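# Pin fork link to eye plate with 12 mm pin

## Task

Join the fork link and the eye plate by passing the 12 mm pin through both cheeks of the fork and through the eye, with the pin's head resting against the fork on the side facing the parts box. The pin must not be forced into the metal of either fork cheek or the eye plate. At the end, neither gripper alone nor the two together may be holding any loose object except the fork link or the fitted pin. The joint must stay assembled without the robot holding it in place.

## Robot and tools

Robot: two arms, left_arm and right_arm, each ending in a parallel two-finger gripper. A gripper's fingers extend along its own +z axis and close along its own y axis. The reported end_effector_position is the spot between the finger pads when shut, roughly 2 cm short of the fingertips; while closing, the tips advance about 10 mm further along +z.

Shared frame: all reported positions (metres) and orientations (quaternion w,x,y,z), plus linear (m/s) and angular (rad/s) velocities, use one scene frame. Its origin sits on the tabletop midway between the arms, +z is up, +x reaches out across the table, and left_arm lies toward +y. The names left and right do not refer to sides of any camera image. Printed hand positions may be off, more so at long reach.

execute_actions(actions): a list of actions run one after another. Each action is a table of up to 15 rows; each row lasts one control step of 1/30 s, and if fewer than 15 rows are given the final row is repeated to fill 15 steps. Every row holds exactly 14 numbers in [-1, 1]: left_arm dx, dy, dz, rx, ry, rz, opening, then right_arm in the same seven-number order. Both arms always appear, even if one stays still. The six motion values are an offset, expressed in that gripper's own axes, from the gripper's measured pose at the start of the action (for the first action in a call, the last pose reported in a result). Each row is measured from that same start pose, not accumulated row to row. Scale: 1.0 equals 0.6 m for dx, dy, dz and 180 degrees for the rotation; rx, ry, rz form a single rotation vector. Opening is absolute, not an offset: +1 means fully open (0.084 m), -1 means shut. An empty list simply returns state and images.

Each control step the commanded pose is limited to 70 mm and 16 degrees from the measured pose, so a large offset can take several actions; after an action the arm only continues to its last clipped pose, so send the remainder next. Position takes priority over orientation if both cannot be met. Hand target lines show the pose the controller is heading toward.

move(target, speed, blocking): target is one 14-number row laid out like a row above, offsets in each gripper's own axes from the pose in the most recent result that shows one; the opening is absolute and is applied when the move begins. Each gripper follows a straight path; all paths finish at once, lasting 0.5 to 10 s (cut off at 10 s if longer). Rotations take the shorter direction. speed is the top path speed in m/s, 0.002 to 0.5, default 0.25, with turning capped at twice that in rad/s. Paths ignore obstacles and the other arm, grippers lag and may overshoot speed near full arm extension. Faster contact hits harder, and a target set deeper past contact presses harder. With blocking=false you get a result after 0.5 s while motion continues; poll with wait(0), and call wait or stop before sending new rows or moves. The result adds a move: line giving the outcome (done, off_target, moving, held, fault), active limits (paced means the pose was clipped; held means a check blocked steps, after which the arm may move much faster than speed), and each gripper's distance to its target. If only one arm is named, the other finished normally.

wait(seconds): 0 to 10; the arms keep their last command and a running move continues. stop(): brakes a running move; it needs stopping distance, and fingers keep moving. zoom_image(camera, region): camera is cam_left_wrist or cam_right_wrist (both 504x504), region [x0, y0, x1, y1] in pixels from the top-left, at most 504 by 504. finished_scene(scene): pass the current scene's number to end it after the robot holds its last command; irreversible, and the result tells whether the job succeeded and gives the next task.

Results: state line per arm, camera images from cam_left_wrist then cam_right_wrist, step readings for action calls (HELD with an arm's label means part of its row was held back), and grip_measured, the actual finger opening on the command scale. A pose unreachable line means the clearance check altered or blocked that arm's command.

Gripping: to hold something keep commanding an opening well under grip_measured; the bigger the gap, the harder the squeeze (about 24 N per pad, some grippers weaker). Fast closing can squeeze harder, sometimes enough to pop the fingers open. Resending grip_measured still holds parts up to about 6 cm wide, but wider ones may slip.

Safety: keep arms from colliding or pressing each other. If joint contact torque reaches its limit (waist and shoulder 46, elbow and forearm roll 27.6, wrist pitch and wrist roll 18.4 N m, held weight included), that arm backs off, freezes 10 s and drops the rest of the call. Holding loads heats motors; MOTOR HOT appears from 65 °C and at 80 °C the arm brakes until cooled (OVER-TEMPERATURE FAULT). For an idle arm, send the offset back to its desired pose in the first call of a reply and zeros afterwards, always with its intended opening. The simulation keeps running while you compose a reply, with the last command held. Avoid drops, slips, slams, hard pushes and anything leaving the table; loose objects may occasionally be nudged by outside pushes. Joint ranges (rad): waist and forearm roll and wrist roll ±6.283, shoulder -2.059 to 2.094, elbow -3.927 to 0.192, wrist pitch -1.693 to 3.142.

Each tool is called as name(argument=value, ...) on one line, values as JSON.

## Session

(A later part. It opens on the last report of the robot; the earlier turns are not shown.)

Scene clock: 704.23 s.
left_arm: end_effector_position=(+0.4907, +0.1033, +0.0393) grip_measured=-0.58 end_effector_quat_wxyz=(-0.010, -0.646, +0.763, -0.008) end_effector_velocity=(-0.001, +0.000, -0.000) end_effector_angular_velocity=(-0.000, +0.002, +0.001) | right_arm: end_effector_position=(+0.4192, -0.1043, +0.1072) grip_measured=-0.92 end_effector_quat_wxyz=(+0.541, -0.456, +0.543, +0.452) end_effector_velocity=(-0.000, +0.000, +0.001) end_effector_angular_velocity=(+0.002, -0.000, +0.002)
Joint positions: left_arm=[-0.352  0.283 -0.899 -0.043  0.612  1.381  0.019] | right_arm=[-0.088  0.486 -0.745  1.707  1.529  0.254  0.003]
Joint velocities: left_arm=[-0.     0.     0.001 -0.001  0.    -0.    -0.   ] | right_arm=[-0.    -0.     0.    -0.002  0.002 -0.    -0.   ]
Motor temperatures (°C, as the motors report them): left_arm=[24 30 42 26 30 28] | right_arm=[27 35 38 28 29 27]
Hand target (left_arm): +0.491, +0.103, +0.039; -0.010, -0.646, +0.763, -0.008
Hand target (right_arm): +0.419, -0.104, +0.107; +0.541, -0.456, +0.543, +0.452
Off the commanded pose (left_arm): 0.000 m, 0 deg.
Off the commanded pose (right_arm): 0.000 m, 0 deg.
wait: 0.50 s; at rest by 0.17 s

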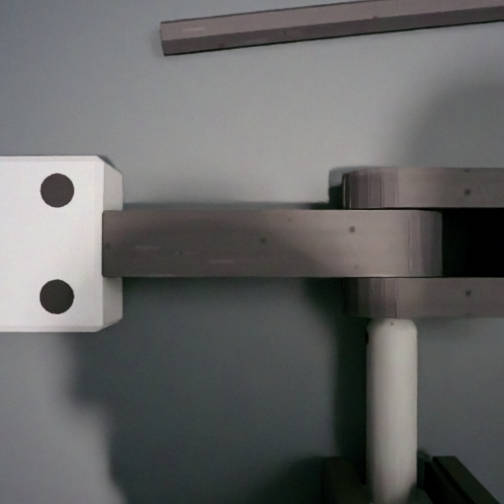

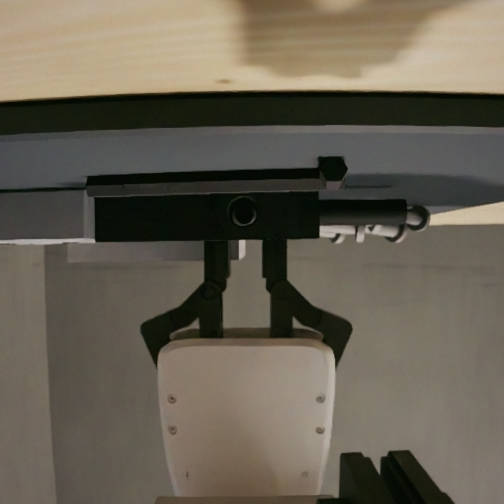

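execute_actions(actions=[[[0.0005,-0.0001,0.00001,0,0,0,-0.9,0,0,0,0,0,0,-0.9],[0.0013,-0.0001,0.00003,0,0,0,-0.9,0,0,0,0,0,0,-0.9],[0.0024,-0.0001,0.00005,0,0,0,-0.9,0,0,0,0,0,0,-0.9],[0.0037,-0.0001,0.00008,0,0,0,-0.9,0,0,0,0,0,0,-0.9],[0.005,-0.0001,0.0001,0,0,0,-0.9,0,0,0,0,0,0,-0.9],[0.0064,-0.0001,0.00013,0,0,0,-0.9,0,0,0,0,0,0,-0.9],[0.0078,-0.0001,0.00016,0,0,0,-0.9,0,0,0,0,0,0,-0.9],[0.0092,-0.0001,0.00019,0,0,0,-0.9,0,0,0,0,0,0,-0.9],[0.0106,-0.0001,0.00022,0,0,0,-0.9,0,0,0,0,0,0,-0.9],[0.012,-0.0001,0.00025,0,0,0,-0.9,0,0,0,0,0,0,-0.9],[0.0134,-0.0001,0.00028,0,0,0,-0.9,0,0,0,0,0,0,-0.9],[0.0147,-0.0001,0.00031,0,0,0,-0.9,0,0,0,0,0,0,-0.9],[0.0158,-0.0001,0.00033,0,0,0,-0.9,0,0,0,0,0,0,-0.9],[0.0166,-0.0001,0.00035,0,0,0,-0.9,0,0,0,0,0,0,-0.9],[0.017,-0.0001,0.00036,0,0,0,-0.9,0,0,0,0,0,0,-0.9]]])

wait(seconds=0.4)

zoom_image(camera="cam_right_wrist", region=[226, 192, 266, 232])

zoom_image(camera="cam_left_wrist", region=[324, 200, 504, 400])

Scene clock: 714.70 s.
left_arm: end_effector_position=(+0.4892, +0.0941, +0.0393) grip_measured=-0.58 end_effector_quat_wxyz=(-0.010, -0.646, +0.763, -0.008) end_effector_velocity=(-0.003, -0.017, +0.000) end_effector_angular_velocity=(+0.000, +0.000, -0.001) | right_arm: end_effector_position=(+0.4192, -0.1043, +0.1072) grip_measured=-0.92 end_effector_quat_wxyz=(+0.541, -0.456, +0.543, +0.452) end_effector_velocity=(+0.000, -0.000, -0.000) end_effector_angular_velocity=(-0.001, -0.000, -0.001)
Joint positions: left_arm=[-0.372  0.289 -0.908 -0.043  0.614  1.362  0.019] | right_arm=[-0.088  0.486 -0.745  1.707  1.529  0.254  0.003]
Joint velocities: left_arm=[-0.035  0.01  -0.016  0.001  0.005 -0.034 -0.   ] | right_arm=[ 0.    -0.    -0.     0.    -0.001 -0.     0.   ]
Motor temperatures (°C, as the motors report them): left_arm=[24 30 42 26 30 28] | right_arm=[27 35 38 28 29 27]
Hand target (left_arm): +0.489, +0.093, +0.039; -0.010, -0.646, +0.763, -0.008
Hand target (right_arm): +0.419, -0.104, +0.107; +0.541, -0.456, +0.543, +0.452
Off the commanded pose (left_arm): 0.001 m, 0 deg.
Off the commanded pose (right_arm): 0.000 m, 0 deg.
Step readings (end_effector_position):
0: left_arm (+0.4907, +0.1033, +0.0393) | right_arm (+0.4192, -0.1043, +0.1072)
1: left_arm (+0.4907, +0.1033, +0.0393) | right_arm (+0.4192, -0.1043, +0.1072)
2: left_arm (+0.4907, +0.1032, +0.0393) | right_arm (+0.4192, -0.1043, +0.1072)
4: left_arm (+0.4906, +0.1025, +0.0393) | right_arm (+0.4192, -0.1043, +0.1072)
8: left_arm (+0.4901, +0.0996, +0.0393) | right_arm (+0.4192, -0.1043, +0.1072)
15: end_effector_position above

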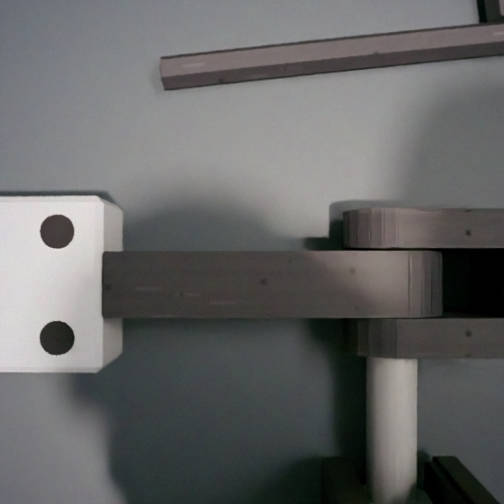

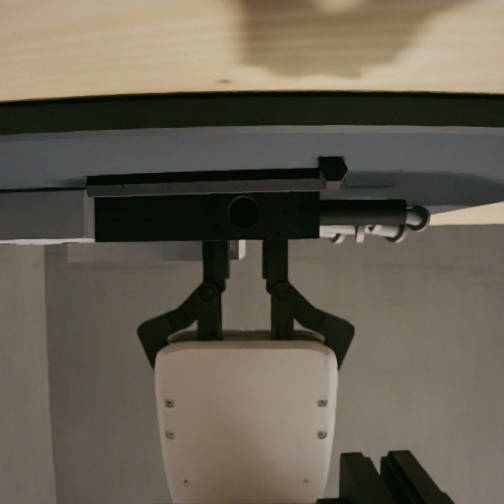

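Scene clock: 715.10 s.
left_arm: end_effector_position=(+0.4891, +0.0932, +0.0393) grip_measured=-0.58 end_effector_quat_wxyz=(-0.010, -0.646, +0.763, -0.008) end_effector_velocity=(+0.000, -0.000, +0.000) end_effector_angular_velocity=(-0.000, -0.000, -0.001) | right_arm: end_effector_position=(+0.4192, -0.1043, +0.1072) grip_measured=-0.92 end_effector_quat_wxyz=(+0.541, -0.456, +0.543, +0.452) end_effector_velocity=(-0.000, +0.000, +0.000) end_effector_angular_velocity=(+0.000, -0.000, +0.001)
Joint positions: left_arm=[-0.373  0.29  -0.909 -0.043  0.614  1.36   0.019] | right_arm=[-0.088  0.486 -0.745  1.707  1.529  0.254  0.003]
Joint velocities: left_arm=[-0.001 -0.    -0.    -0.     0.     0.    -0.   ] | right_arm=[-0.    -0.    -0.    -0.001  0.001  0.     0.   ]
Motor temperatures (°C, as the motors report them): left_arm=[24 30 42 26 30 28] | right_arm=[27 35 38 28 29 27]
Hand target (left_arm): +0.489, +0.093, +0.039; -0.010, -0.646, +0.763, -0.008
Hand target (right_arm): +0.419, -0.104, +0.107; +0.541, -0.456, +0.543, +0.452
Off the commanded pose (left_arm): 0.000 m, 0 deg.
Off the commanded pose (right_arm): 0.000 m, 0 deg.
wait: 0.40 s; at rest by 0.17 s

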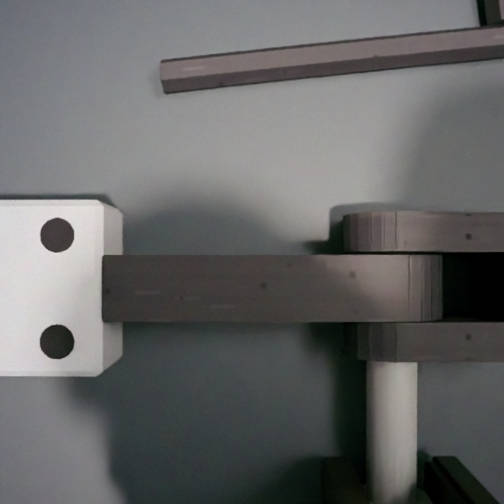

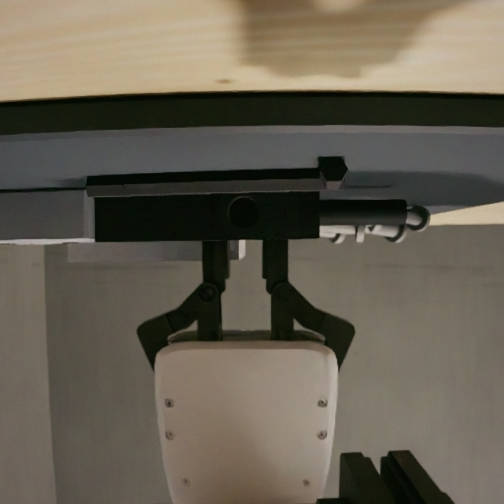

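Region (226, 192, 266, 232) of cam_right_wrist's 504x504 image, scaled by 12.600, with more detail than that image has.

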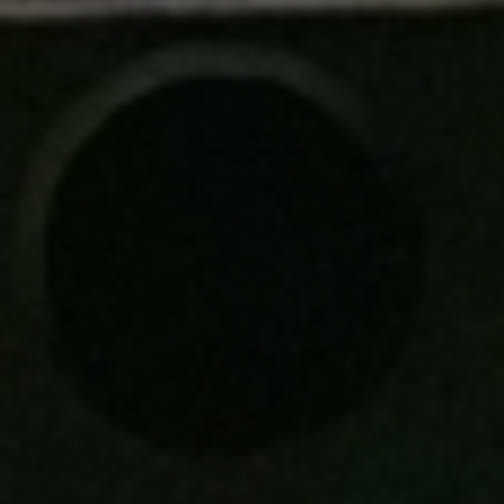

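Region (324, 200, 504, 400) of cam_left_wrist's 504x504 image, scaled by 2.520, with more detail than that image has; it fills the left 454 columns of this view, and the rest is white.

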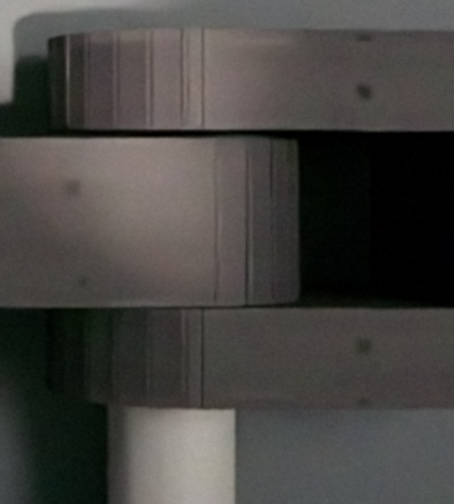

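execute_actions(actions=[[[0.0005,-0.00005,0.00001,0,0,0,-0.9,0,0,0,0,0,0,-0.9],[0.0013,-0.0001,0.00003,0,0,0,-0.9,0,0,0,0,0,0,-0.9],[0.0023,-0.0001,0.00005,0,0,0,-0.9,0,0,0,0,0,0,-0.9],[0.0034,-0.0001,0.00007,0,0,0,-0.9,0,0,0,0,0,0,-0.9],[0.0046,-0.0001,0.0001,0,0,0,-0.9,0,0,0,0,0,0,-0.9],[0.0058,-0.0001,0.00012,0,0,0,-0.9,0,0,0,0,0,0,-0.9],[0.007,-0.0001,0.00015,0,0,0,-0.9,0,0,0,0,0,0,-0.9],[0.0082,-0.0001,0.00017,0,0,0,-0.9,0,0,0,0,0,0,-0.9],[0.0094,-0.0001,0.0002,0,0,0,-0.9,0,0,0,0,0,0,-0.9],[0.0106,-0.0001,0.00022,0,0,0,-0.9,0,0,0,0,0,0,-0.9],[0.0118,-0.0001,0.00025,0,0,0,-0.9,0,0,0,0,0,0,-0.9],[0.0129,-0.0001,0.00027,0,0,0,-0.9,0,0,0,0,0,0,-0.9],[0.0139,-0.0001,0.00029,0,0,0,-0.9,0,0,0,0,0,0,-0.9],[0.0146,-0.0001,0.00031,0,0,0,-0.9,0,0,0,0,0,0,-0.9],[0.015,-0.0001,0.00032,0,0,0,-0.9,0,0,0,0,0,0,-0.9]]])

wait(seconds=0.3)

Scene clock: 725.67 s.
left_arm: end_effector_position=(+0.4879, +0.0871, +0.0390) grip_measured=-0.58 end_effector_quat_wxyz=(-0.010, -0.647, +0.762, -0.007) end_effector_velocity=(-0.002, -0.023, +0.001) end_effector_angular_velocity=(-0.006, -0.008, -0.013) | right_arm: end_effector_position=(+0.4192, -0.1043, +0.1072) grip_measured=-0.92 end_effector_quat_wxyz=(+0.541, -0.456, +0.543, +0.452) end_effector_velocity=(+0.000, +0.000, +0.001) end_effector_angular_velocity=(+0.003, -0.001, -0.000)
Joint positions: left_arm=[-0.386  0.295 -0.916 -0.042  0.617  1.343  0.019] | right_arm=[-0.088  0.486 -0.745  1.707  1.529  0.254  0.003]
Joint velocities: left_arm=[-0.046  0.013 -0.021 -0.004 -0.003 -0.03  -0.   ] | right_arm=[-0.    -0.    -0.     0.001  0.003 -0.     0.   ]
Motor temperatures (°C, as the motors report them): left_arm=[24 30 43 26 30 28] | right_arm=[27 35 38 28 29 27]
Hand target (left_arm): +0.488, +0.084, +0.039; -0.010, -0.646, +0.763, -0.008
Hand target (right_arm): +0.419, -0.104, +0.107; +0.541, -0.456, +0.543, +0.452
Off the commanded pose (left_arm): 0.003 m, 0 deg.
Off the commanded pose (right_arm): 0.000 m, 0 deg.
Step readings (end_effector_position):
0: left_arm (+0.4891, +0.0932, +0.0393) | right_arm (+0.4192, -0.1043, +0.1072)
1: left_arm (+0.4891, +0.0932, +0.0393) | right_arm (+0.4192, -0.1043, +0.1072)
2: left_arm (+0.4891, +0.0931, +0.0393) | right_arm (+0.4192, -0.1043, +0.1072)
4: left_arm (+0.4890, +0.0925, +0.0393) | right_arm (+0.4192, -0.1043, +0.1072)
8: left_arm (+0.4886, +0.0909, +0.0392) | right_arm (+0.4192, -0.1043, +0.1072)
15: end_effector_position above

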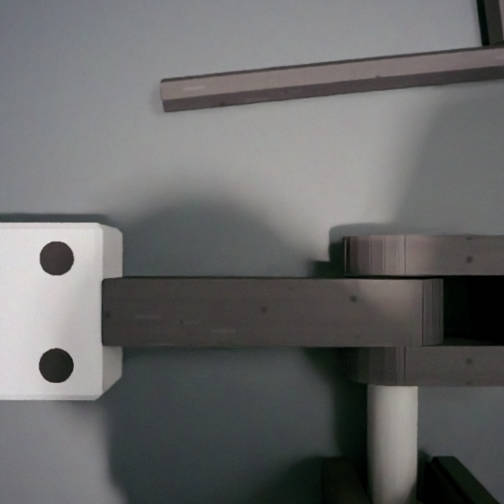

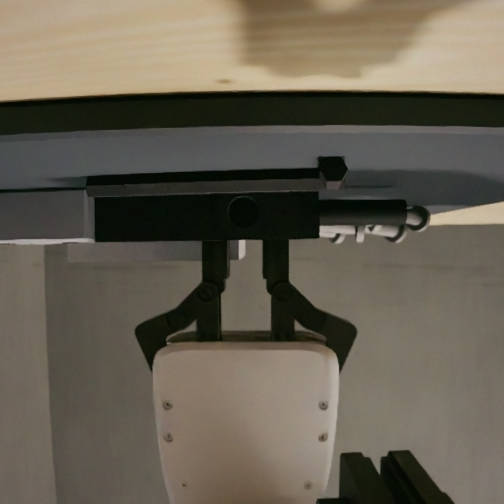

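Scene clock: 725.97 s.
left_arm: end_effector_position=(+0.4874, +0.0822, +0.0397) grip_measured=-0.58 end_effector_quat_wxyz=(-0.010, -0.645, +0.764, -0.009) end_effector_velocity=(+0.001, +0.007, -0.000) end_effector_angular_velocity=(+0.006, +0.003, +0.008) | right_arm: end_effector_position=(+0.4192, -0.1043, +0.1072) grip_measured=-0.92 end_effector_quat_wxyz=(+0.541, -0.456, +0.543, +0.452) end_effector_velocity=(+0.000, +0.000, +0.001) end_effector_angular_velocity=(+0.002, -0.001, -0.001)
Joint positions: left_arm=[-0.396  0.296 -0.919 -0.045  0.616  1.341  0.019] | right_arm=[-0.088  0.486 -0.745  1.707  1.529  0.254  0.003]
Joint velocities: left_arm=[ 0.013 -0.002  0.003  0.007  0.004 -0.     0.   ] | right_arm=[ 0.    -0.    -0.     0.002  0.002  0.    -0.   ]
Motor temperatures (°C, as the motors report them): left_arm=[24 30 43 26 30 28] | right_arm=[27 35 38 28 29 27]
Hand target (left_arm): +0.488, +0.084, +0.039; -0.010, -0.646, +0.763, -0.008
Hand target (right_arm): +0.419, -0.104, +0.107; +0.541, -0.456, +0.543, +0.452
Off the commanded pose (left_arm): 0.002 m, 0 deg.
Off the commanded pose (right_arm): 0.000 m, 0 deg.
wait: 0.30 s; no rest

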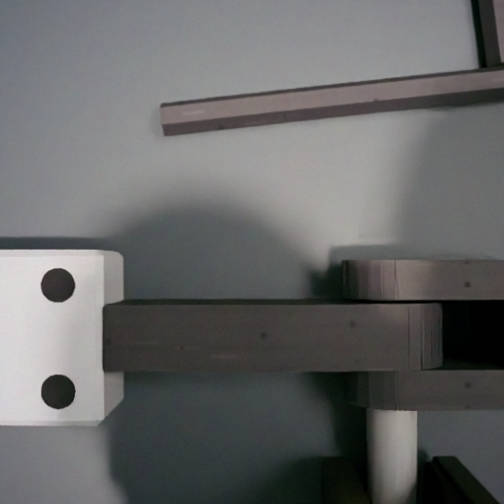

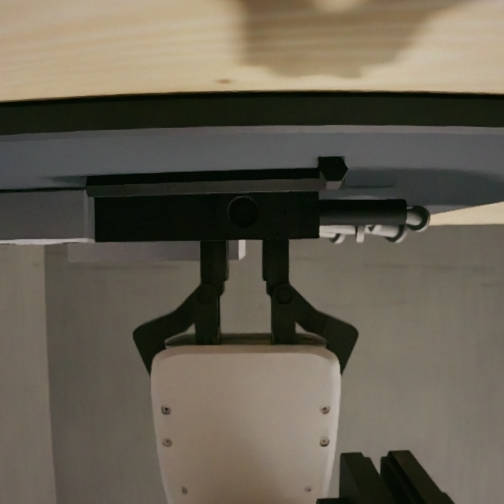

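execute_actions(actions=[])

zoom_image(camera="cam_left_wrist", region=[310, 240, 504, 504])

zoom_image(camera="cam_right_wrist", region=[226, 192, 266, 232])

Scene clock: 730.20 s.
left_arm: end_effector_position=(+0.4876, +0.0843, +0.0394) grip_measured=-0.58 end_effector_quat_wxyz=(-0.010, -0.646, +0.763, -0.008) end_effector_velocity=(-0.000, +0.000, -0.000) end_effector_angular_velocity=(+0.000, +0.001, +0.000) | right_arm: end_effector_position=(+0.4192, -0.1043, +0.1072) grip_measured=-0.92 end_effector_quat_wxyz=(+0.541, -0.456, +0.543, +0.452) end_effector_velocity=(+0.000, -0.000, +0.000) end_effector_angular_velocity=(+0.000, +0.000, -0.000)
Joint positions: left_arm=[-0.392  0.296 -0.918 -0.043  0.617  1.341  0.019] | right_arm=[-0.088  0.486 -0.745  1.707  1.529  0.254  0.003]
Joint velocities: left_arm=[-0.     0.    -0.    -0.     0.001 -0.    -0.   ] | right_arm=[-0. -0. -0. -0.  0.  0. -0.]
Motor temperatures (°C, as the motors report them): left_arm=[24 30 43 26 30 28] | right_arm=[27 35 38 28 29 27]
Hand target (left_arm): +0.488, +0.084, +0.039; -0.010, -0.646, +0.763, -0.008
Hand target (right_arm): +0.419, -0.104, +0.107; +0.541, -0.456, +0.543, +0.452
Off the commanded pose (left_arm): 0.000 m, 0 deg.
Off the commanded pose (right_arm): 0.000 m, 0 deg.

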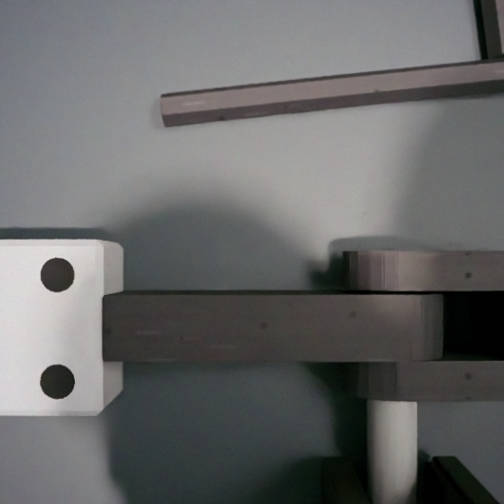

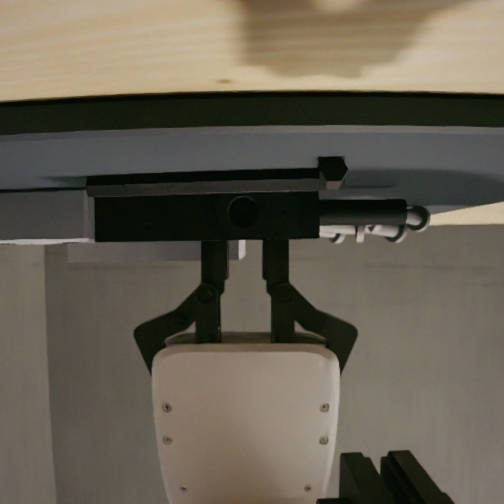

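Region (310, 240, 504, 504) of cam_left_wrist's 504x504 image, scaled by 1.909, with more detail than that image has; it fills the left 370 columns of this view, and the rest is white.

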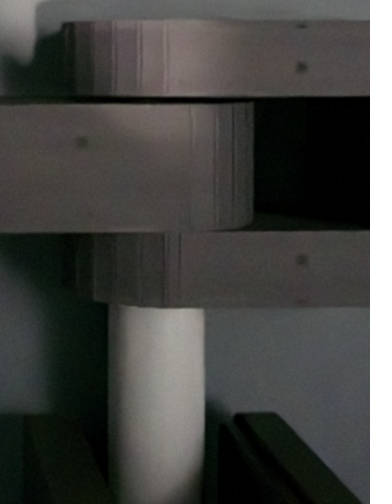

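Region (226, 192, 266, 232) of cam_right_wrist's 504x504 image, scaled by 12.600, with more detail than that image has.

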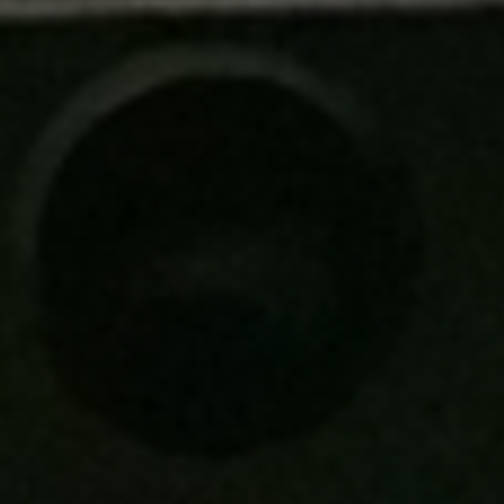

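execute_actions(actions=[[[0.0004,0,0.00001,0,0,0,-0.9,0,0,0,0,0,0,-0.9],[0.0011,0,0.00002,0,0,0,-0.9,0,0,0,0,0,0,-0.9],[0.002,0,0.00004,0,0,0,-0.9,0,0,0,0,0,0,-0.9],[0.003,0,0.00006,0,0,0,-0.9,0,0,0,0,0,0,-0.9],[0.0041,0,0.00009,0,0,0,-0.9,0,0,0,0,0,0,-0.9],[0.0052,0,0.00011,0,0,0,-0.9,0,0,0,0,0,0,-0.9],[0.0063,0,0.00013,0,0,0,-0.9,0,0,0,0,0,0,-0.9],[0.0074,0,0.00016,0,0,0,-0.9,0,0,0,0,0,0,-0.9],[0.0085,0,0.00018,0,0,0,-0.9,0,0,0,0,0,0,-0.9],[0.0095,0,0.0002,0,0,0,-0.9,0,0,0,0,0,0,-0.9],[0.0105,0,0.00022,0,0,0,-0.9,0,0,0,0,0,0,-0.9],[0.0114,0,0.00024,0,0,0,-0.9,0,0,0,0,0,0,-0.9],[0.0123,0,0.00026,0,0,0,-0.9,0,0,0,0,0,0,-0.9],[0.0132,0,0.00028,0,0,0,-0.9,0,0,0,0,0,0,-0.9],[0.0141,0,0.0003,0,0,0,-0.9,0,0,0,0,0,0,-0.9]],[[0.003,0,0.00006,0,0,0,-0.9,0,0,0,0,0,0,-0.9],[0.0039,0,0.00008,0,0,0,-0.9,0,0,0,0,0,0,-0.9],[0.0048,0,0.0001,0,0,0,-0.9,0,0,0,0,0,0,-0.9],[0.0057,0,0.00012,0,0,0,-0.9,0,0,0,0,0,0,-0.9],[0.0066,0,0.00014,0,0,0,-0.9,0,0,0,0,0,0,-0.9],[0.0075,0,0.00016,0,0,0,-0.9,0,0,0,0,0,0,-0.9],[0.0084,0,0.00018,0,0,0,-0.9,0,0,0,0,0,0,-0.9],[0.0093,0,0.0002,0,0,0,-0.9,0,0,0,0,0,0,-0.9],[0.0102,0,0.00021,0,0,0,-0.9,0,0,0,0,0,0,-0.9],[0.0111,0,0.00023,0,0,0,-0.9,0,0,0,0,0,0,-0.9],[0.0119,0,0.00025,0,0,0,-0.9,0,0,0,0,0,0,-0.9],[0.0126,0,0.00026,0,0,0,-0.9,0,0,0,0,0,0,-0.9],[0.0132,0,0.00028,0,0,0,-0.9,0,0,0,0,0,0,-0.9],[0.0136,0,0.00029,0,0,0,-0.9,0,0,0,0,0,0,-0.9],[0.0138,0,0.00029,0,0,0,-0.9,0,0,0,0,0,0,-0.9]]])

wait(seconds=0.3)

Scene clock: 747.03 s.
left_arm: end_effector_position=(+0.4851, +0.0695, +0.0394) grip_measured=-0.58 end_effector_quat_wxyz=(-0.010, -0.646, +0.763, -0.008) end_effector_velocity=(-0.001, -0.009, -0.000) end_effector_angular_velocity=(+0.000, +0.000, -0.001) | right_arm: end_effector_position=(+0.4192, -0.1043, +0.1072) grip_measured=-0.92 end_effector_quat_wxyz=(+0.541, -0.456, +0.543, +0.452) end_effector_velocity=(+0.000, +0.000, +0.000) end_effector_angular_velocity=(+0.001, +0.000, -0.001)
Joint positions: left_arm=[-0.422  0.306 -0.934 -0.043  0.622  1.311  0.019] | right_arm=[-0.088  0.486 -0.745  1.707  1.529  0.254  0.003]
Joint velocities: left_arm=[-0.018  0.007 -0.011  0.001  0.003 -0.018 -0.   ] | right_arm=[-0.     0.     0.     0.001  0.001  0.     0.   ]
Motor temperatures (°C, as the motors report them): left_arm=[24 30 43 26 30 28] | right_arm=[27 35 38 28 29 27]
Hand target (left_arm): +0.485, +0.069, +0.039; -0.010, -0.646, +0.763, -0.008
Hand target (right_arm): +0.419, -0.104, +0.107; +0.541, -0.456, +0.543, +0.452
Off the commanded pose (left_arm): 0.001 m, 0 deg.
Off the commanded pose (right_arm): 0.000 m, 0 deg.
Step readings (end_effector_position; steps 1 to 15: 1st action; 16 to 30: 2nd action):
0: left_arm (+0.4876, +0.0843, +0.0394) | right_arm (+0.4192, -0.1043, +0.1072)
1: left_arm (+0.4876, +0.0843, +0.0394) | right_arm (+0.4192, -0.1043, +0.1072)
2: left_arm (+0.4876, +0.0842, +0.0393) | right_arm (+0.4192, -0.1043, +0.1072)
4: left_arm (+0.4875, +0.0837, +0.0393) | right_arm (+0.4192, -0.1043, +0.1072)
8: left_arm (+0.4871, +0.0813, +0.0394) | right_arm (+0.4192, -0.1043, +0.1072)
15: left_arm (+0.4864, +0.0771, +0.0394) | right_arm (+0.4192, -0.1043, +0.1072)
16: left_arm (+0.4863, +0.0766, +0.0394) | right_arm (+0.4192, -0.1043, +0.1072)
17: left_arm (+0.4862, +0.0760, +0.0394) | right_arm (+0.4192, -0.1043, +0.1072)
19: left_arm (+0.4860, +0.0749, +0.0394) | right_arm (+0.4192, -0.1043, +0.1072)
23: left_arm (+0.4857, +0.0728, +0.0394) | right_arm (+0.4192, -0.1043, +0.1072)
30: end_effector_position above

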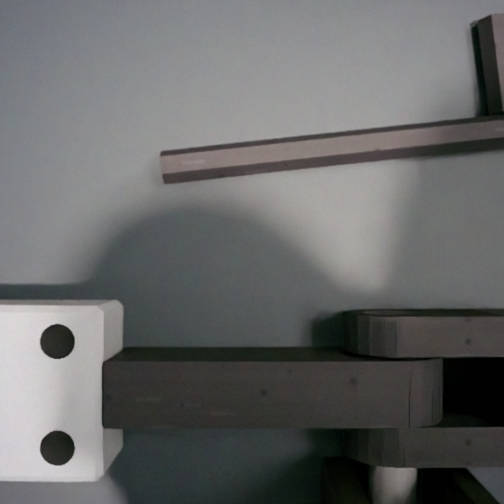

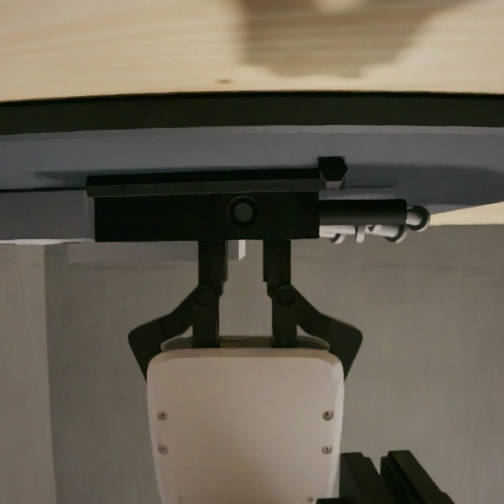

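Scene clock: 747.33 s.
left_arm: end_effector_position=(+0.4850, +0.0690, +0.0394) grip_measured=-0.58 end_effector_quat_wxyz=(-0.010, -0.646, +0.763, -0.008) end_effector_velocity=(+0.000, -0.000, +0.000) end_effector_angular_velocity=(-0.000, -0.000, +0.000) | right_arm: end_effector_position=(+0.4192, -0.1043, +0.1072) grip_measured=-0.92 end_effector_quat_wxyz=(+0.541, -0.456, +0.543, +0.452) end_effector_velocity=(-0.000, +0.000, +0.000) end_effector_angular_velocity=(+0.001, +0.000, +0.000)
Joint positions: left_arm=[-0.423  0.307 -0.935 -0.043  0.622  1.31   0.019] | right_arm=[-0.088  0.486 -0.745  1.707  1.529  0.254  0.003]
Joint velocities: left_arm=[-0. -0. -0. -0.  0. -0. -0.] | right_arm=[-0.     0.    -0.    -0.     0.001  0.     0.   ]
Motor temperatures (°C, as the motors report them): left_arm=[24 30 43 26 30 28] | right_arm=[27 35 38 28 29 27]
Hand target (left_arm): +0.485, +0.069, +0.039; -0.010, -0.646, +0.763, -0.008
Hand target (right_arm): +0.419, -0.104, +0.107; +0.541, -0.456, +0.543, +0.452
Off the commanded pose (left_arm): 0.000 m, 0 deg.
Off the commanded pose (right_arm): 0.000 m, 0 deg.
wait: 0.30 s; at rest by 0.17 s

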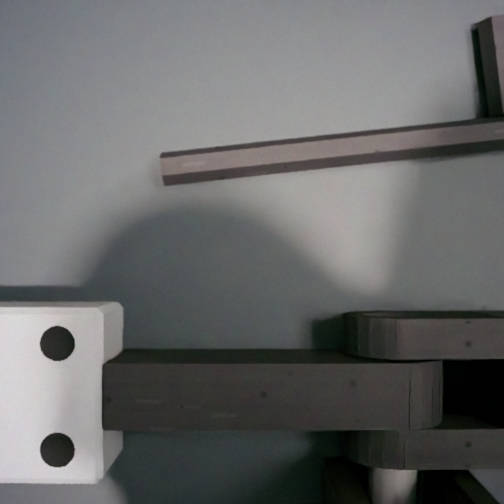

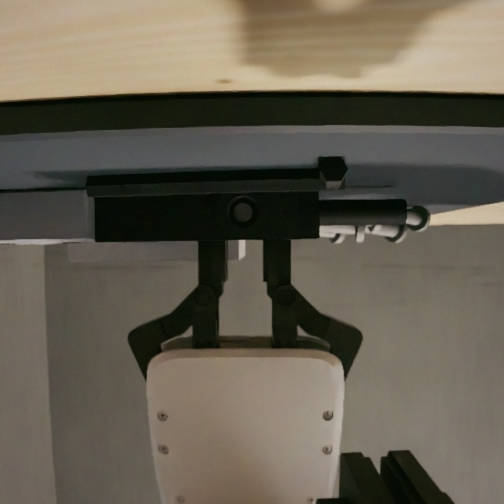

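execute_actions(actions=[[[0,0,0,0,0,0,-0.65,0,0,0,0,0,0,-0.9],[0,0,0,0,0,0,-0.56,0,0,0,0,0,0,-0.9],[0,0,0,0,0,0,-0.5,0,0,0,0,0,0,-0.9],[0,0,0,0,0,0,-0.44,0,0,0,0,0,0,-0.9],[-0.001,0,-0.00002,0,0,0,-0.4,0,0,0,0,0,0,-0.9],[-0.003,0,-0.00006,0,0,0,-0.4,0,0,0,0,0,0,-0.9],[-0.006,0,-0.00013,0,0,0,-0.4,0,0,0,0,0,0,-0.9],[-0.0097,0,-0.0002,0,0,0,-0.4,0,0,0,0,0,0,-0.9],[-0.0137,0,-0.0003,0,0,0,-0.4,0,0,0,0,0,0,-0.9],[-0.0175,0,-0.00037,0,0,0,-0.4,0,0,0,0,0,0,-0.9],[-0.0208,0,-0.00044,0,0,0,-0.4,0,0,0,0,0,0,-0.9],[-0.0233,0,-0.0005,0,0,0,-0.4,0,0,0,0,0,0,-0.9],[-0.0249,0,-0.00052,0,0,0,-0.4,0,0,0,0,0,0,-0.9],[-0.0255,0,-0.00054,0,0,0,-0.4,0,0,0,0,0,0,-0.9],[-0.0255,0,-0.00054,0,0,0,-0.4,0,0,0,0,0,0,-0.9]]])

wait(seconds=0.3)

zoom_image(camera="cam_left_wrist", region=[310, 380, 480, 504])

Scene clock: 758.43 s.
left_arm: end_effector_position=(+0.4874, +0.0833, +0.0393) grip_measured=-0.42 end_effector_quat_wxyz=(-0.010, -0.646, +0.763, -0.008) end_effector_velocity=(+0.004, +0.023, +0.000) end_effector_angular_velocity=(-0.001, -0.001, +0.001) | right_arm: end_effector_position=(+0.4192, -0.1043, +0.1072) grip_measured=-0.92 end_effector_quat_wxyz=(+0.541, -0.456, +0.543, +0.452) end_effector_velocity=(+0.000, +0.000, +0.000) end_effector_angular_velocity=(+0.001, +0.000, -0.000)
Joint positions: left_arm=[-0.394  0.297 -0.919 -0.043  0.617  1.338  0.026] | right_arm=[-0.088  0.486 -0.745  1.707  1.529  0.254  0.003]
Joint velocities: left_arm=[ 0.047 -0.016  0.023 -0.002 -0.007  0.048 -0.   ] | right_arm=[ 0. -0.  0.  0.  0.  0. -0.]
Motor temperatures (°C, as the motors report them): left_arm=[24 30 43 26 30 28] | right_arm=[27 35 38 28 29 27]
Hand target (left_arm): +0.488, +0.084, +0.039; -0.010, -0.646, +0.763, -0.008
Hand target (right_arm): +0.419, -0.104, +0.107; +0.541, -0.456, +0.543, +0.452
Off the commanded pose (left_arm): 0.001 m, 0 deg.
Off the commanded pose (right_arm): 0.000 m, 0 deg.
Step readings (end_effector_position):
0: left_arm (+0.4850, +0.0689, +0.0394) | right_arm (+0.4192, -0.1043, +0.1072)
1: left_arm (+0.4850, +0.0689, +0.0394) | right_arm (+0.4192, -0.1043, +0.1072)
2: left_arm (+0.4850, +0.0689, +0.0394) | right_arm (+0.4192, -0.1043, +0.1072)
4: left_arm (+0.4851, +0.0689, +0.0395) | right_arm (+0.4192, -0.1043, +0.1072)
8: left_arm (+0.4855, +0.0708, +0.0396) | right_arm (+0.4192, -0.1043, +0.1072)
15: end_effector_position above

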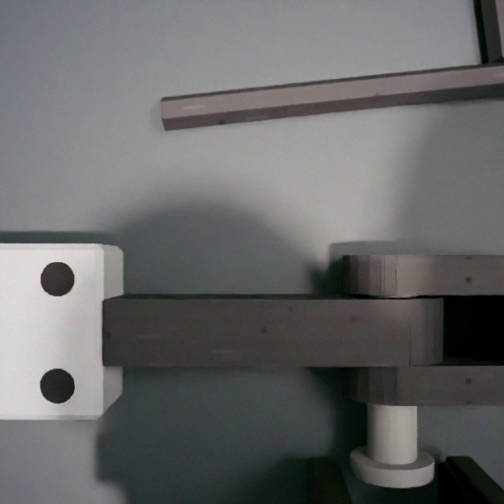

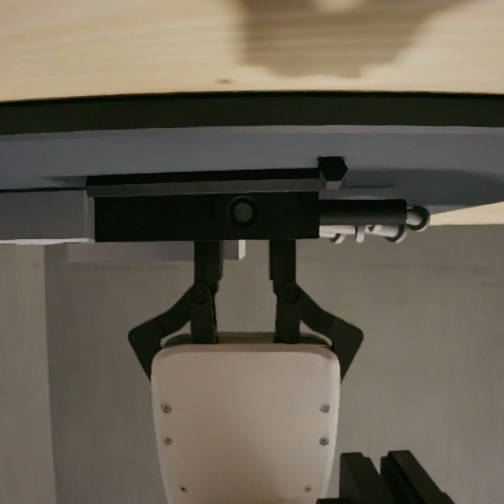

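Scene clock: 758.73 s.
left_arm: end_effector_position=(+0.4875, +0.0841, +0.0394) grip_measured=-0.42 end_effector_quat_wxyz=(-0.010, -0.646, +0.763, -0.008) end_effector_velocity=(-0.000, +0.000, -0.000) end_effector_angular_velocity=(+0.000, +0.001, +0.001) | right_arm: end_effector_position=(+0.4192, -0.1043, +0.1072) grip_measured=-0.92 end_effector_quat_wxyz=(+0.541, -0.456, +0.543, +0.452) end_effector_velocity=(-0.000, +0.000, +0.000) end_effector_angular_velocity=(+0.000, +0.000, -0.000)
Joint positions: left_arm=[-0.392  0.296 -0.918 -0.043  0.617  1.341  0.026] | right_arm=[-0.088  0.486 -0.745  1.707  1.529  0.254  0.003]
Joint velocities: left_arm=[ 0.    -0.     0.001 -0.001  0.001  0.    -0.   ] | right_arm=[ 0.    -0.     0.     0.001  0.    -0.     0.   ]
Motor temperatures (°C, as the motors report them): left_arm=[24 30 43 26 30 28] | right_arm=[27 35 38 28 29 27]
Hand target (left_arm): +0.488, +0.084, +0.039; -0.010, -0.646, +0.763, -0.008
Hand target (right_arm): +0.419, -0.104, +0.107; +0.541, -0.456, +0.543, +0.452
Off the commanded pose (left_arm): 0.000 m, 0 deg.
Off the commanded pose (right_arm): 0.000 m, 0 deg.
wait: 0.30 s; at rest by 0.17 s

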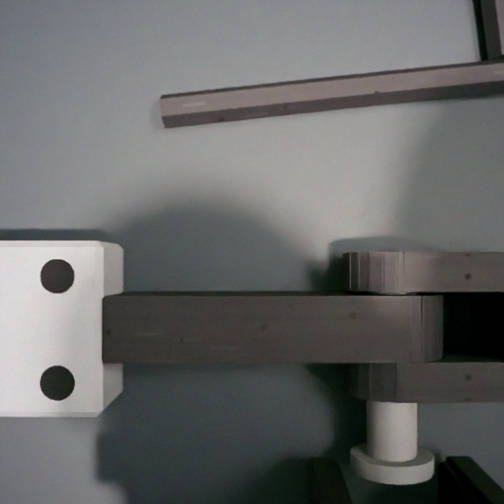

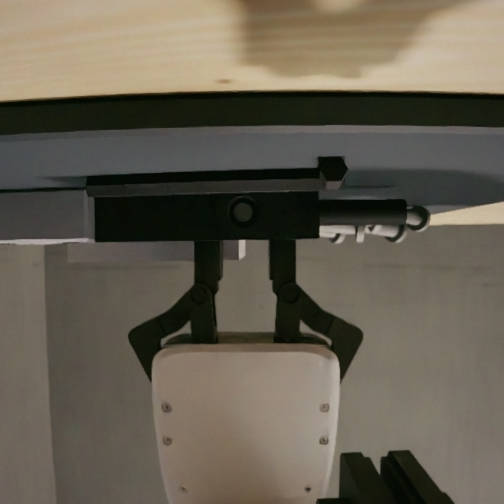

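Region (310, 380, 480, 504) of cam_left_wrist's 504x504 image, scaled by 2.965, with more detail than that image has; it fills the top 368 rows of this view, and the rest is white.

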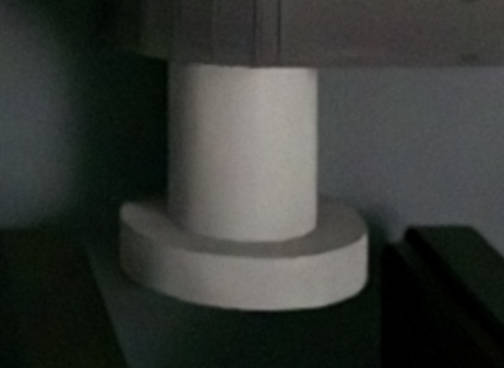

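execute_actions(actions=[[[-0.001,0,-0.00002,0,0,0,-0.4,0,0,0,0,0,0,-0.9],[-0.0026,0,-0.00005,0,0,0,-0.4,0,0,0,0,0,0,-0.9],[-0.0043,0,-0.00009,0,0,0,-0.4,0,0,0,0,0,0,-0.9],[-0.0056,0,-0.00012,0,0,0,-0.4,0,0,0,0,0,0,-0.9],[-0.0063,0,-0.00013,0,0,0,-0.42,0,0,0,0,0,0,-0.9],[-0.0063,0,-0.00013,0,0,0,-0.45,0,0,0,0,0,0,-0.9],[-0.0063,0,-0.00013,0,0,0,-0.49,0,0,0,0,0,0,-0.9],[-0.0063,0,-0.00013,0,0,0,-0.54,0,0,0,0,0,0,-0.9],[-0.0063,0,-0.00013,0,0,0,-0.6,0,0,0,0,0,0,-0.9],[-0.0063,0,-0.00013,0,0,0,-0.66,0,0,0,0,0,0,-0.9],[-0.0063,0,-0.00013,0,0,0,-0.72,0,0,0,0,0,0,-0.9],[-0.0063,0,-0.00013,0,0,0,-0.78,0,0,0,0,0,0,-0.9],[-0.0063,0,-0.00013,0,0,0,-0.84,0,0,0,0,0,0,-0.9],[-0.0063,0,-0.00013,0,0,0,-0.89,0,0,0,0,0,0,-0.9],[-0.0063,0,-0.00013,0,0,0,-0.92,0,0,0,0,0,0,-0.9]]])

Scene clock: 770.67 s.
left_arm: end_effector_position=(+0.4882, +0.0878, +0.0393) grip_measured=-0.92 end_effector_quat_wxyz=(-0.010, -0.646, +0.763, -0.008) end_effector_velocity=(-0.000, +0.000, -0.000) end_effector_angular_velocity=(+0.001, +0.001, -0.000) | right_arm: end_effector_position=(+0.4192, -0.1043, +0.1072) grip_measured=-0.92 end_effector_quat_wxyz=(+0.541, -0.456, +0.543, +0.452) end_effector_velocity=(-0.000, -0.000, +0.000) end_effector_angular_velocity=(+0.001, -0.000, +0.001)
Joint positions: left_arm=[-0.385  0.293 -0.914 -0.043  0.616  1.349  0.003] | right_arm=[-0.088  0.486 -0.745  1.707  1.529  0.254  0.003]
Joint velocities: left_arm=[ 0.     0.     0.     0.     0.001  0.    -0.045] | right_arm=[-0.001  0.    -0.    -0.001  0.002  0.     0.   ]
Motor temperatures (°C, as the motors report them): left_arm=[24 30 43 26 30 28] | right_arm=[27 35 38 28 29 27]
Hand target (left_arm): +0.488, +0.088, +0.039; -0.010, -0.646, +0.763, -0.008
Hand target (right_arm): +0.419, -0.104, +0.107; +0.541, -0.456, +0.543, +0.452
Off the commanded pose (left_arm): 0.000 m, 0 deg.
Off the commanded pose (right_arm): 0.000 m, 0 deg.
Step readings (end_effector_position):
0: left_arm (+0.4876, +0.0841, +0.0393) | right_arm (+0.4192, -0.1043, +0.1072)
1: left_arm (+0.4876, +0.0842, +0.0393) | right_arm (+0.4192, -0.1043, +0.1072)
2: left_arm (+0.4876, +0.0843, +0.0393) | right_arm (+0.4192, -0.1043, +0.1072)
4: left_arm (+0.4878, +0.0855, +0.0393) | right_arm (+0.4192, -0.1043, +0.1072)
8: left_arm (+0.4882, +0.0877, +0.0393) | right_arm (+0.4192, -0.1043, +0.1072)
15: end_effector_position above

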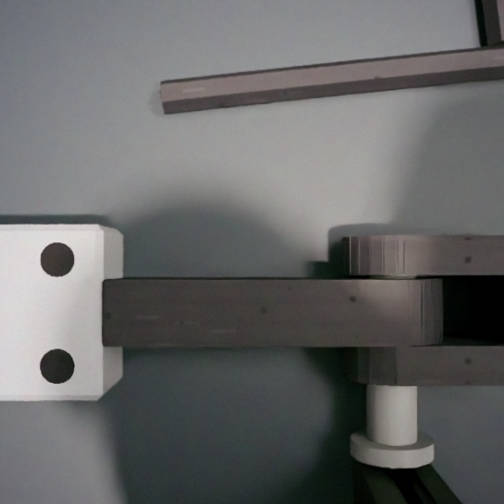

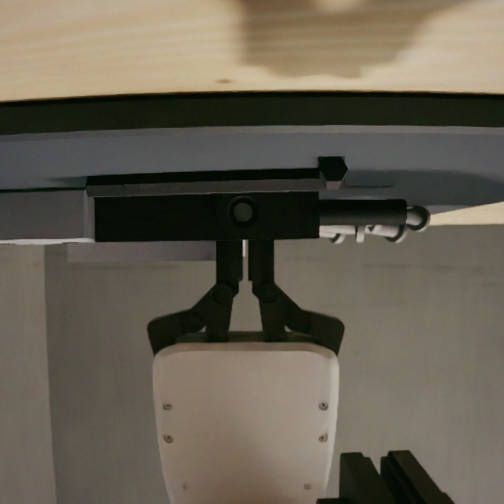

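execute_actions(actions=[[[0.0005,0,0.00001,0,0,0,-0.92,0,0,0,0,0,0,-0.9],[0.0013,0,0.00003,0,0,0,-0.92,0,0,0,0,0,0,-0.9],[0.0022,0,0.00005,0,0,0,-0.92,0,0,0,0,0,0,-0.9],[0.0031,0,0.00007,0,0,0,-0.92,0,0,0,0,0,0,-0.9],[0.004,0,0.00008,0,0,0,-0.92,0,0,0,0,0,0,-0.9],[0.005,0,0.0001,0,0,0,-0.92,0,0,0,0,0,0,-0.9],[0.0061,0,0.00013,0,0,0,-0.92,0,0,0,0,0,0,-0.9],[0.0073,0,0.00015,0,0,0,-0.92,0,0,0,0,0,0,-0.9],[0.0086,0,0.00018,0,0,0,-0.92,0,0,0,0,0,0,-0.9],[0.01,0,0.00021,0,0,0,-0.92,0,0,0,0,0,0,-0.9],[0.0114,0,0.00024,0,0,0,-0.92,0,0,0,0,0,0,-0.9],[0.0128,0,0.00027,0,0,0,-0.92,0,0,0,0,0,0,-0.9],[0.0142,0,0.0003,0,0,0,-0.92,0,0,0,0,0,0,-0.9],[0.0156,0,0.00033,0,0,0,-0.92,0,0,0,0,0,0,-0.9],[0.017,0,0.00036,0,0,0,-0.92,0,0,0,0,0,0,-0.9]],[[0.0045,0,0.00009,0,0,0,-0.92,0,0,0,0,0,0,-0.9],[0.0059,0,0.00012,0,0,0,-0.92,0,0,0,0,0,0,-0.9],[0.0072,0,0.00015,0,0,0,-0.92,0,0,0,0,0,0,-0.9],[0.0085,0,0.00018,0,0,0,-0.92,0,0,0,0,0,0,-0.9],[0.0097,0,0.0002,0,0,0,-0.92,0,0,0,0,0,0,-0.9],[0.0108,0,0.00023,0,0,0,-0.92,0,0,0,0,0,0,-0.9],[0.0118,0,0.00025,0,0,0,-0.92,0,0,0,0,0,0,-0.9],[0.0127,0,0.00027,0,0,0,-0.92,0,0,0,0,0,0,-0.9],[0.0135,0,0.00028,0,0,0,-0.92,0,0,0,0,0,0,-0.9],[0.0142,0,0.0003,0,0,0,-0.92,0,0,0,0,0,0,-0.9],[0.0148,0,0.00031,0,0,0,-0.92,0,0,0,0,0,0,-0.9],[0.0153,0,0.00032,0,0,0,-0.92,0,0,0,0,0,0,-0.9],[0.0157,0,0.00033,0,0,0,-0.92,0,0,0,0,0,0,-0.9],[0.0161,0,0.00034,0,0,0,-0.92,0,0,0,0,0,0,-0.9],[0.0164,0,0.00034,0,0,0,-0.92,0,0,0,0,0,0,-0.9]],[[0.0011,0,0,0,0,0,-0.92,0,0,0,0,0,0,-0.9],[0.0012,0,0,0,0,0,-0.92,0,0,0,0,0,0,-0.9],[0.0013,0,0,0,0,0,-0.92,0,0,0,0,0,0,-0.9],[0.0013,0,0,0,0,0,-0.92,0,0,0,0,0,0,-0.9],[0.0005,0,0,0,0,0,-0.92,0,0,0,0,0,0,-0.9],[-0.001,0,0,0,0,0,-0.92,0,0,0,0,0,0,-0.9],[-0.0035,0,-0.0001,0,0,0,-0.92,0,0,0,0,0,0,-0.9],[-0.007,0,-0.0003,0,0,0,-0.92,0,0,0,0,0,0,-0.9],[-0.011,0,-0.001,0,0,0,-0.92,0,0,0,0,0,0,-0.9],[-0.015,0,-0.002,0,0,0,-0.92,0,0,0,0,0,0,-0.9],[-0.019,0,-0.003,0,0,0,-0.92,0,0,0,0,0,0,-0.9],[-0.0225,0,-0.004,0,0,0,-0.92,0,0,0,0,0,0,-0.9],[-0.025,0,-0.0047,0,0,0,-0.92,0,0,0,0,0,0,-0.9],[-0.0265,0,-0.005,0,0,0,-0.92,0,0,0,0,0,0,-0.9],[-0.027,0,-0.005,0,0,0,-0.92,0,0,0,0,0,0,-0.9]]])

wait(seconds=0.4)

zoom_image(camera="cam_left_wrist", region=[310, 180, 504, 504])

Scene clock: 789.77 s.
left_arm: end_effector_position=(+0.4877, +0.0848, +0.0417) grip_measured=-0.94 end_effector_quat_wxyz=(-0.010, -0.646, +0.763, -0.008) end_effector_velocity=(+0.010, +0.040, +0.011) end_effector_angular_velocity=(-0.002, -0.005, +0.010) | right_arm: end_effector_position=(+0.4192, -0.1043, +0.1072) grip_measured=-0.92 end_effector_quat_wxyz=(+0.541, -0.456, +0.543, +0.452) end_effector_velocity=(+0.000, +0.000, -0.000) end_effector_angular_velocity=(-0.000, +0.000, -0.001)
Joint positions: left_arm=[-0.391  0.29  -0.918 -0.042  0.623  1.341  0.002] | right_arm=[-0.088  0.486 -0.745  1.707  1.529  0.254  0.003]
Joint velocities: left_arm=[ 0.086 -0.049  0.034  0.     0.011  0.075 -0.   ] | right_arm=[ 0.    -0.    -0.     0.001 -0.001  0.    -0.   ]
Motor temperatures (°C, as the motors report them): left_arm=[24 30 43 26 30 28] | right_arm=[27 35 38 28 29 27]
Hand target (left_arm): +0.488, +0.087, +0.042; -0.010, -0.646, +0.763, -0.008
Hand target (right_arm): +0.419, -0.104, +0.107; +0.541, -0.456, +0.543, +0.452
Off the commanded pose (left_arm): 0.002 m, 0 deg.
Off the commanded pose (right_arm): 0.000 m, 0 deg.
Step readings (end_effector_position; steps 1 to 15: 1st action; 16 to 30: 2nd action; 31 to 45: 3rd action):
0: left_arm (+0.4882, +0.0878, +0.0393) | right_arm (+0.4192, -0.1043, +0.1072)
1: left_arm (+0.4882, +0.0878, +0.0393) | right_arm (+0.4192, -0.1043, +0.1072)
2: left_arm (+0.4882, +0.0877, +0.0393) | right_arm (+0.4192, -0.1043, +0.1072)
4: left_arm (+0.4880, +0.0870, +0.0393) | right_arm (+0.4192, -0.1043, +0.1072)
8: left_arm (+0.4877, +0.0849, +0.0393) | right_arm (+0.4192, -0.1043, +0.1072)
15: left_arm (+0.4868, +0.0795, +0.0394) | right_arm (+0.4192, -0.1043, +0.1072)
16: left_arm (+0.4866, +0.0787, +0.0394) | right_arm (+0.4192, -0.1043, +0.1072)
17: left_arm (+0.4865, +0.0778, +0.0394) | right_arm (+0.4192, -0.1043, +0.1072)
19: left_arm (+0.4862, +0.0762, +0.0394) | right_arm (+0.4192, -0.1043, +0.1072)
23: left_arm (+0.4857, +0.0733, +0.0394) | right_arm (+0.4192, -0.1043, +0.1072)
30: left_arm (+0.4853, +0.0710, +0.0394) | right_arm (+0.4192, -0.1043, +0.1072)
31: left_arm (+0.4853, +0.0710, +0.0394) | right_arm (+0.4192, -0.1043, +0.1072)
32: left_arm (+0.4853, +0.0710, +0.0394) | right_arm (+0.4192, -0.1043, +0.1072)
34: left_arm (+0.4853, +0.0710, +0.0394) | right_arm (+0.4192, -0.1043, +0.1072)
38: left_arm (+0.4854, +0.0716, +0.0394) | right_arm (+0.4192, -0.1043, +0.1072)
45: end_effector_position above

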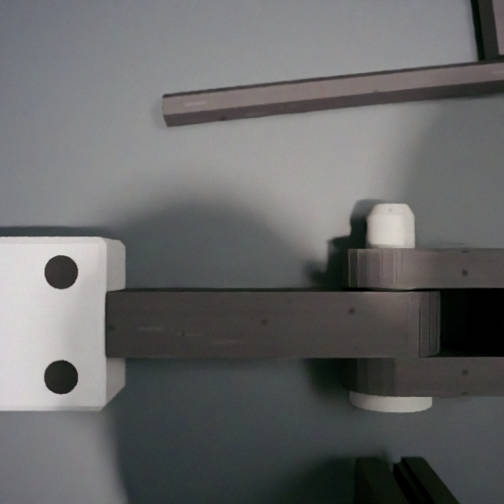

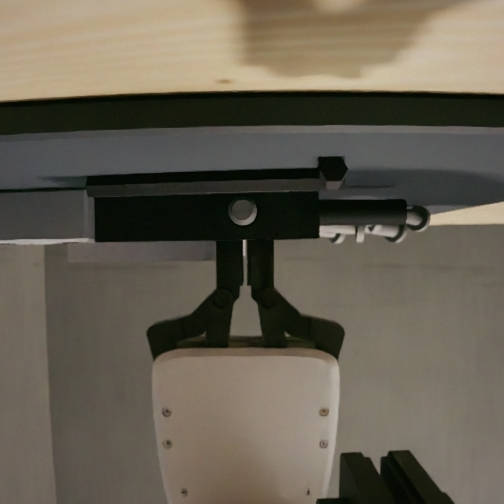

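Scene clock: 790.17 s.
left_arm: end_effector_position=(+0.4880, +0.0870, +0.0419) grip_measured=-0.94 end_effector_quat_wxyz=(-0.010, -0.646, +0.763, -0.008) end_effector_velocity=(+0.000, +0.001, +0.000) end_effector_angular_velocity=(+0.000, -0.001, -0.000) | right_arm: end_effector_position=(+0.4192, -0.1043, +0.1072) grip_measured=-0.92 end_effector_quat_wxyz=(+0.541, -0.456, +0.543, +0.452) end_effector_velocity=(-0.000, +0.000, -0.000) end_effector_angular_velocity=(+0.000, -0.000, +0.001)
Joint positions: left_arm=[-0.386  0.288 -0.916 -0.042  0.624  1.345  0.002] | right_arm=[-0.088  0.486 -0.745  1.707  1.529  0.254  0.003]
Joint velocities: left_arm=[ 0.001 -0.001  0.001  0.001 -0.     0.001  0.   ] | right_arm=[ 0.     0.     0.    -0.     0.001 -0.001 -0.   ]
Motor temperatures (°C, as the motors report them): left_arm=[24 30 43 26 30 28] | right_arm=[27 35 38 28 29 27]
Hand target (left_arm): +0.488, +0.087, +0.042; -0.010, -0.646, +0.763, -0.008
Hand target (right_arm): +0.419, -0.104, +0.107; +0.541, -0.456, +0.543, +0.452
Off the commanded pose (left_arm): 0.000 m, 0 deg.
Off the commanded pose (right_arm): 0.000 m, 0 deg.
wait: 0.40 s; at rest by 0.20 s

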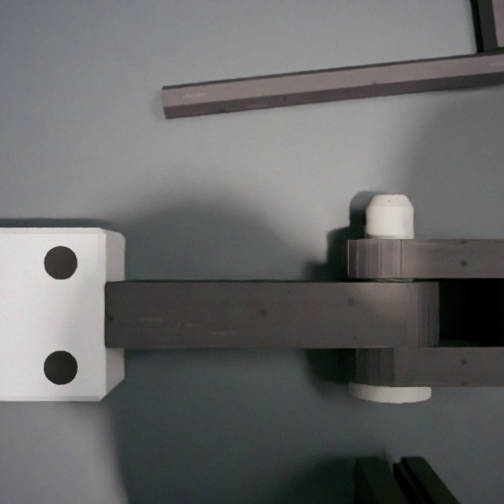

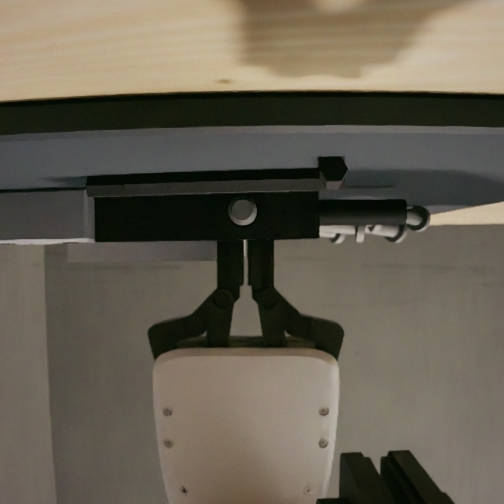

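Region (310, 180, 504, 504) of cam_left_wrist's 504x504 image, scaled by 1.556, with more detail than that image has; it fills the left 302 columns of this view, and the rest is white.

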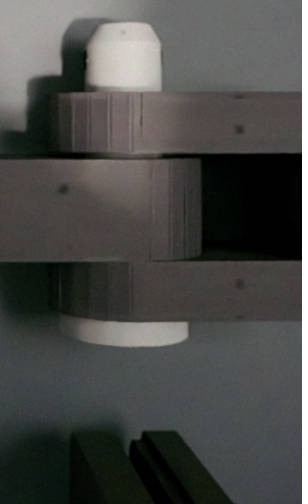

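The pin is through both cheeks and the eye, with its head seated against the box-side cheek. Both grippers are empty and clear of the parts.

finished_scene(scene=2)

The scene is finished: the task was done.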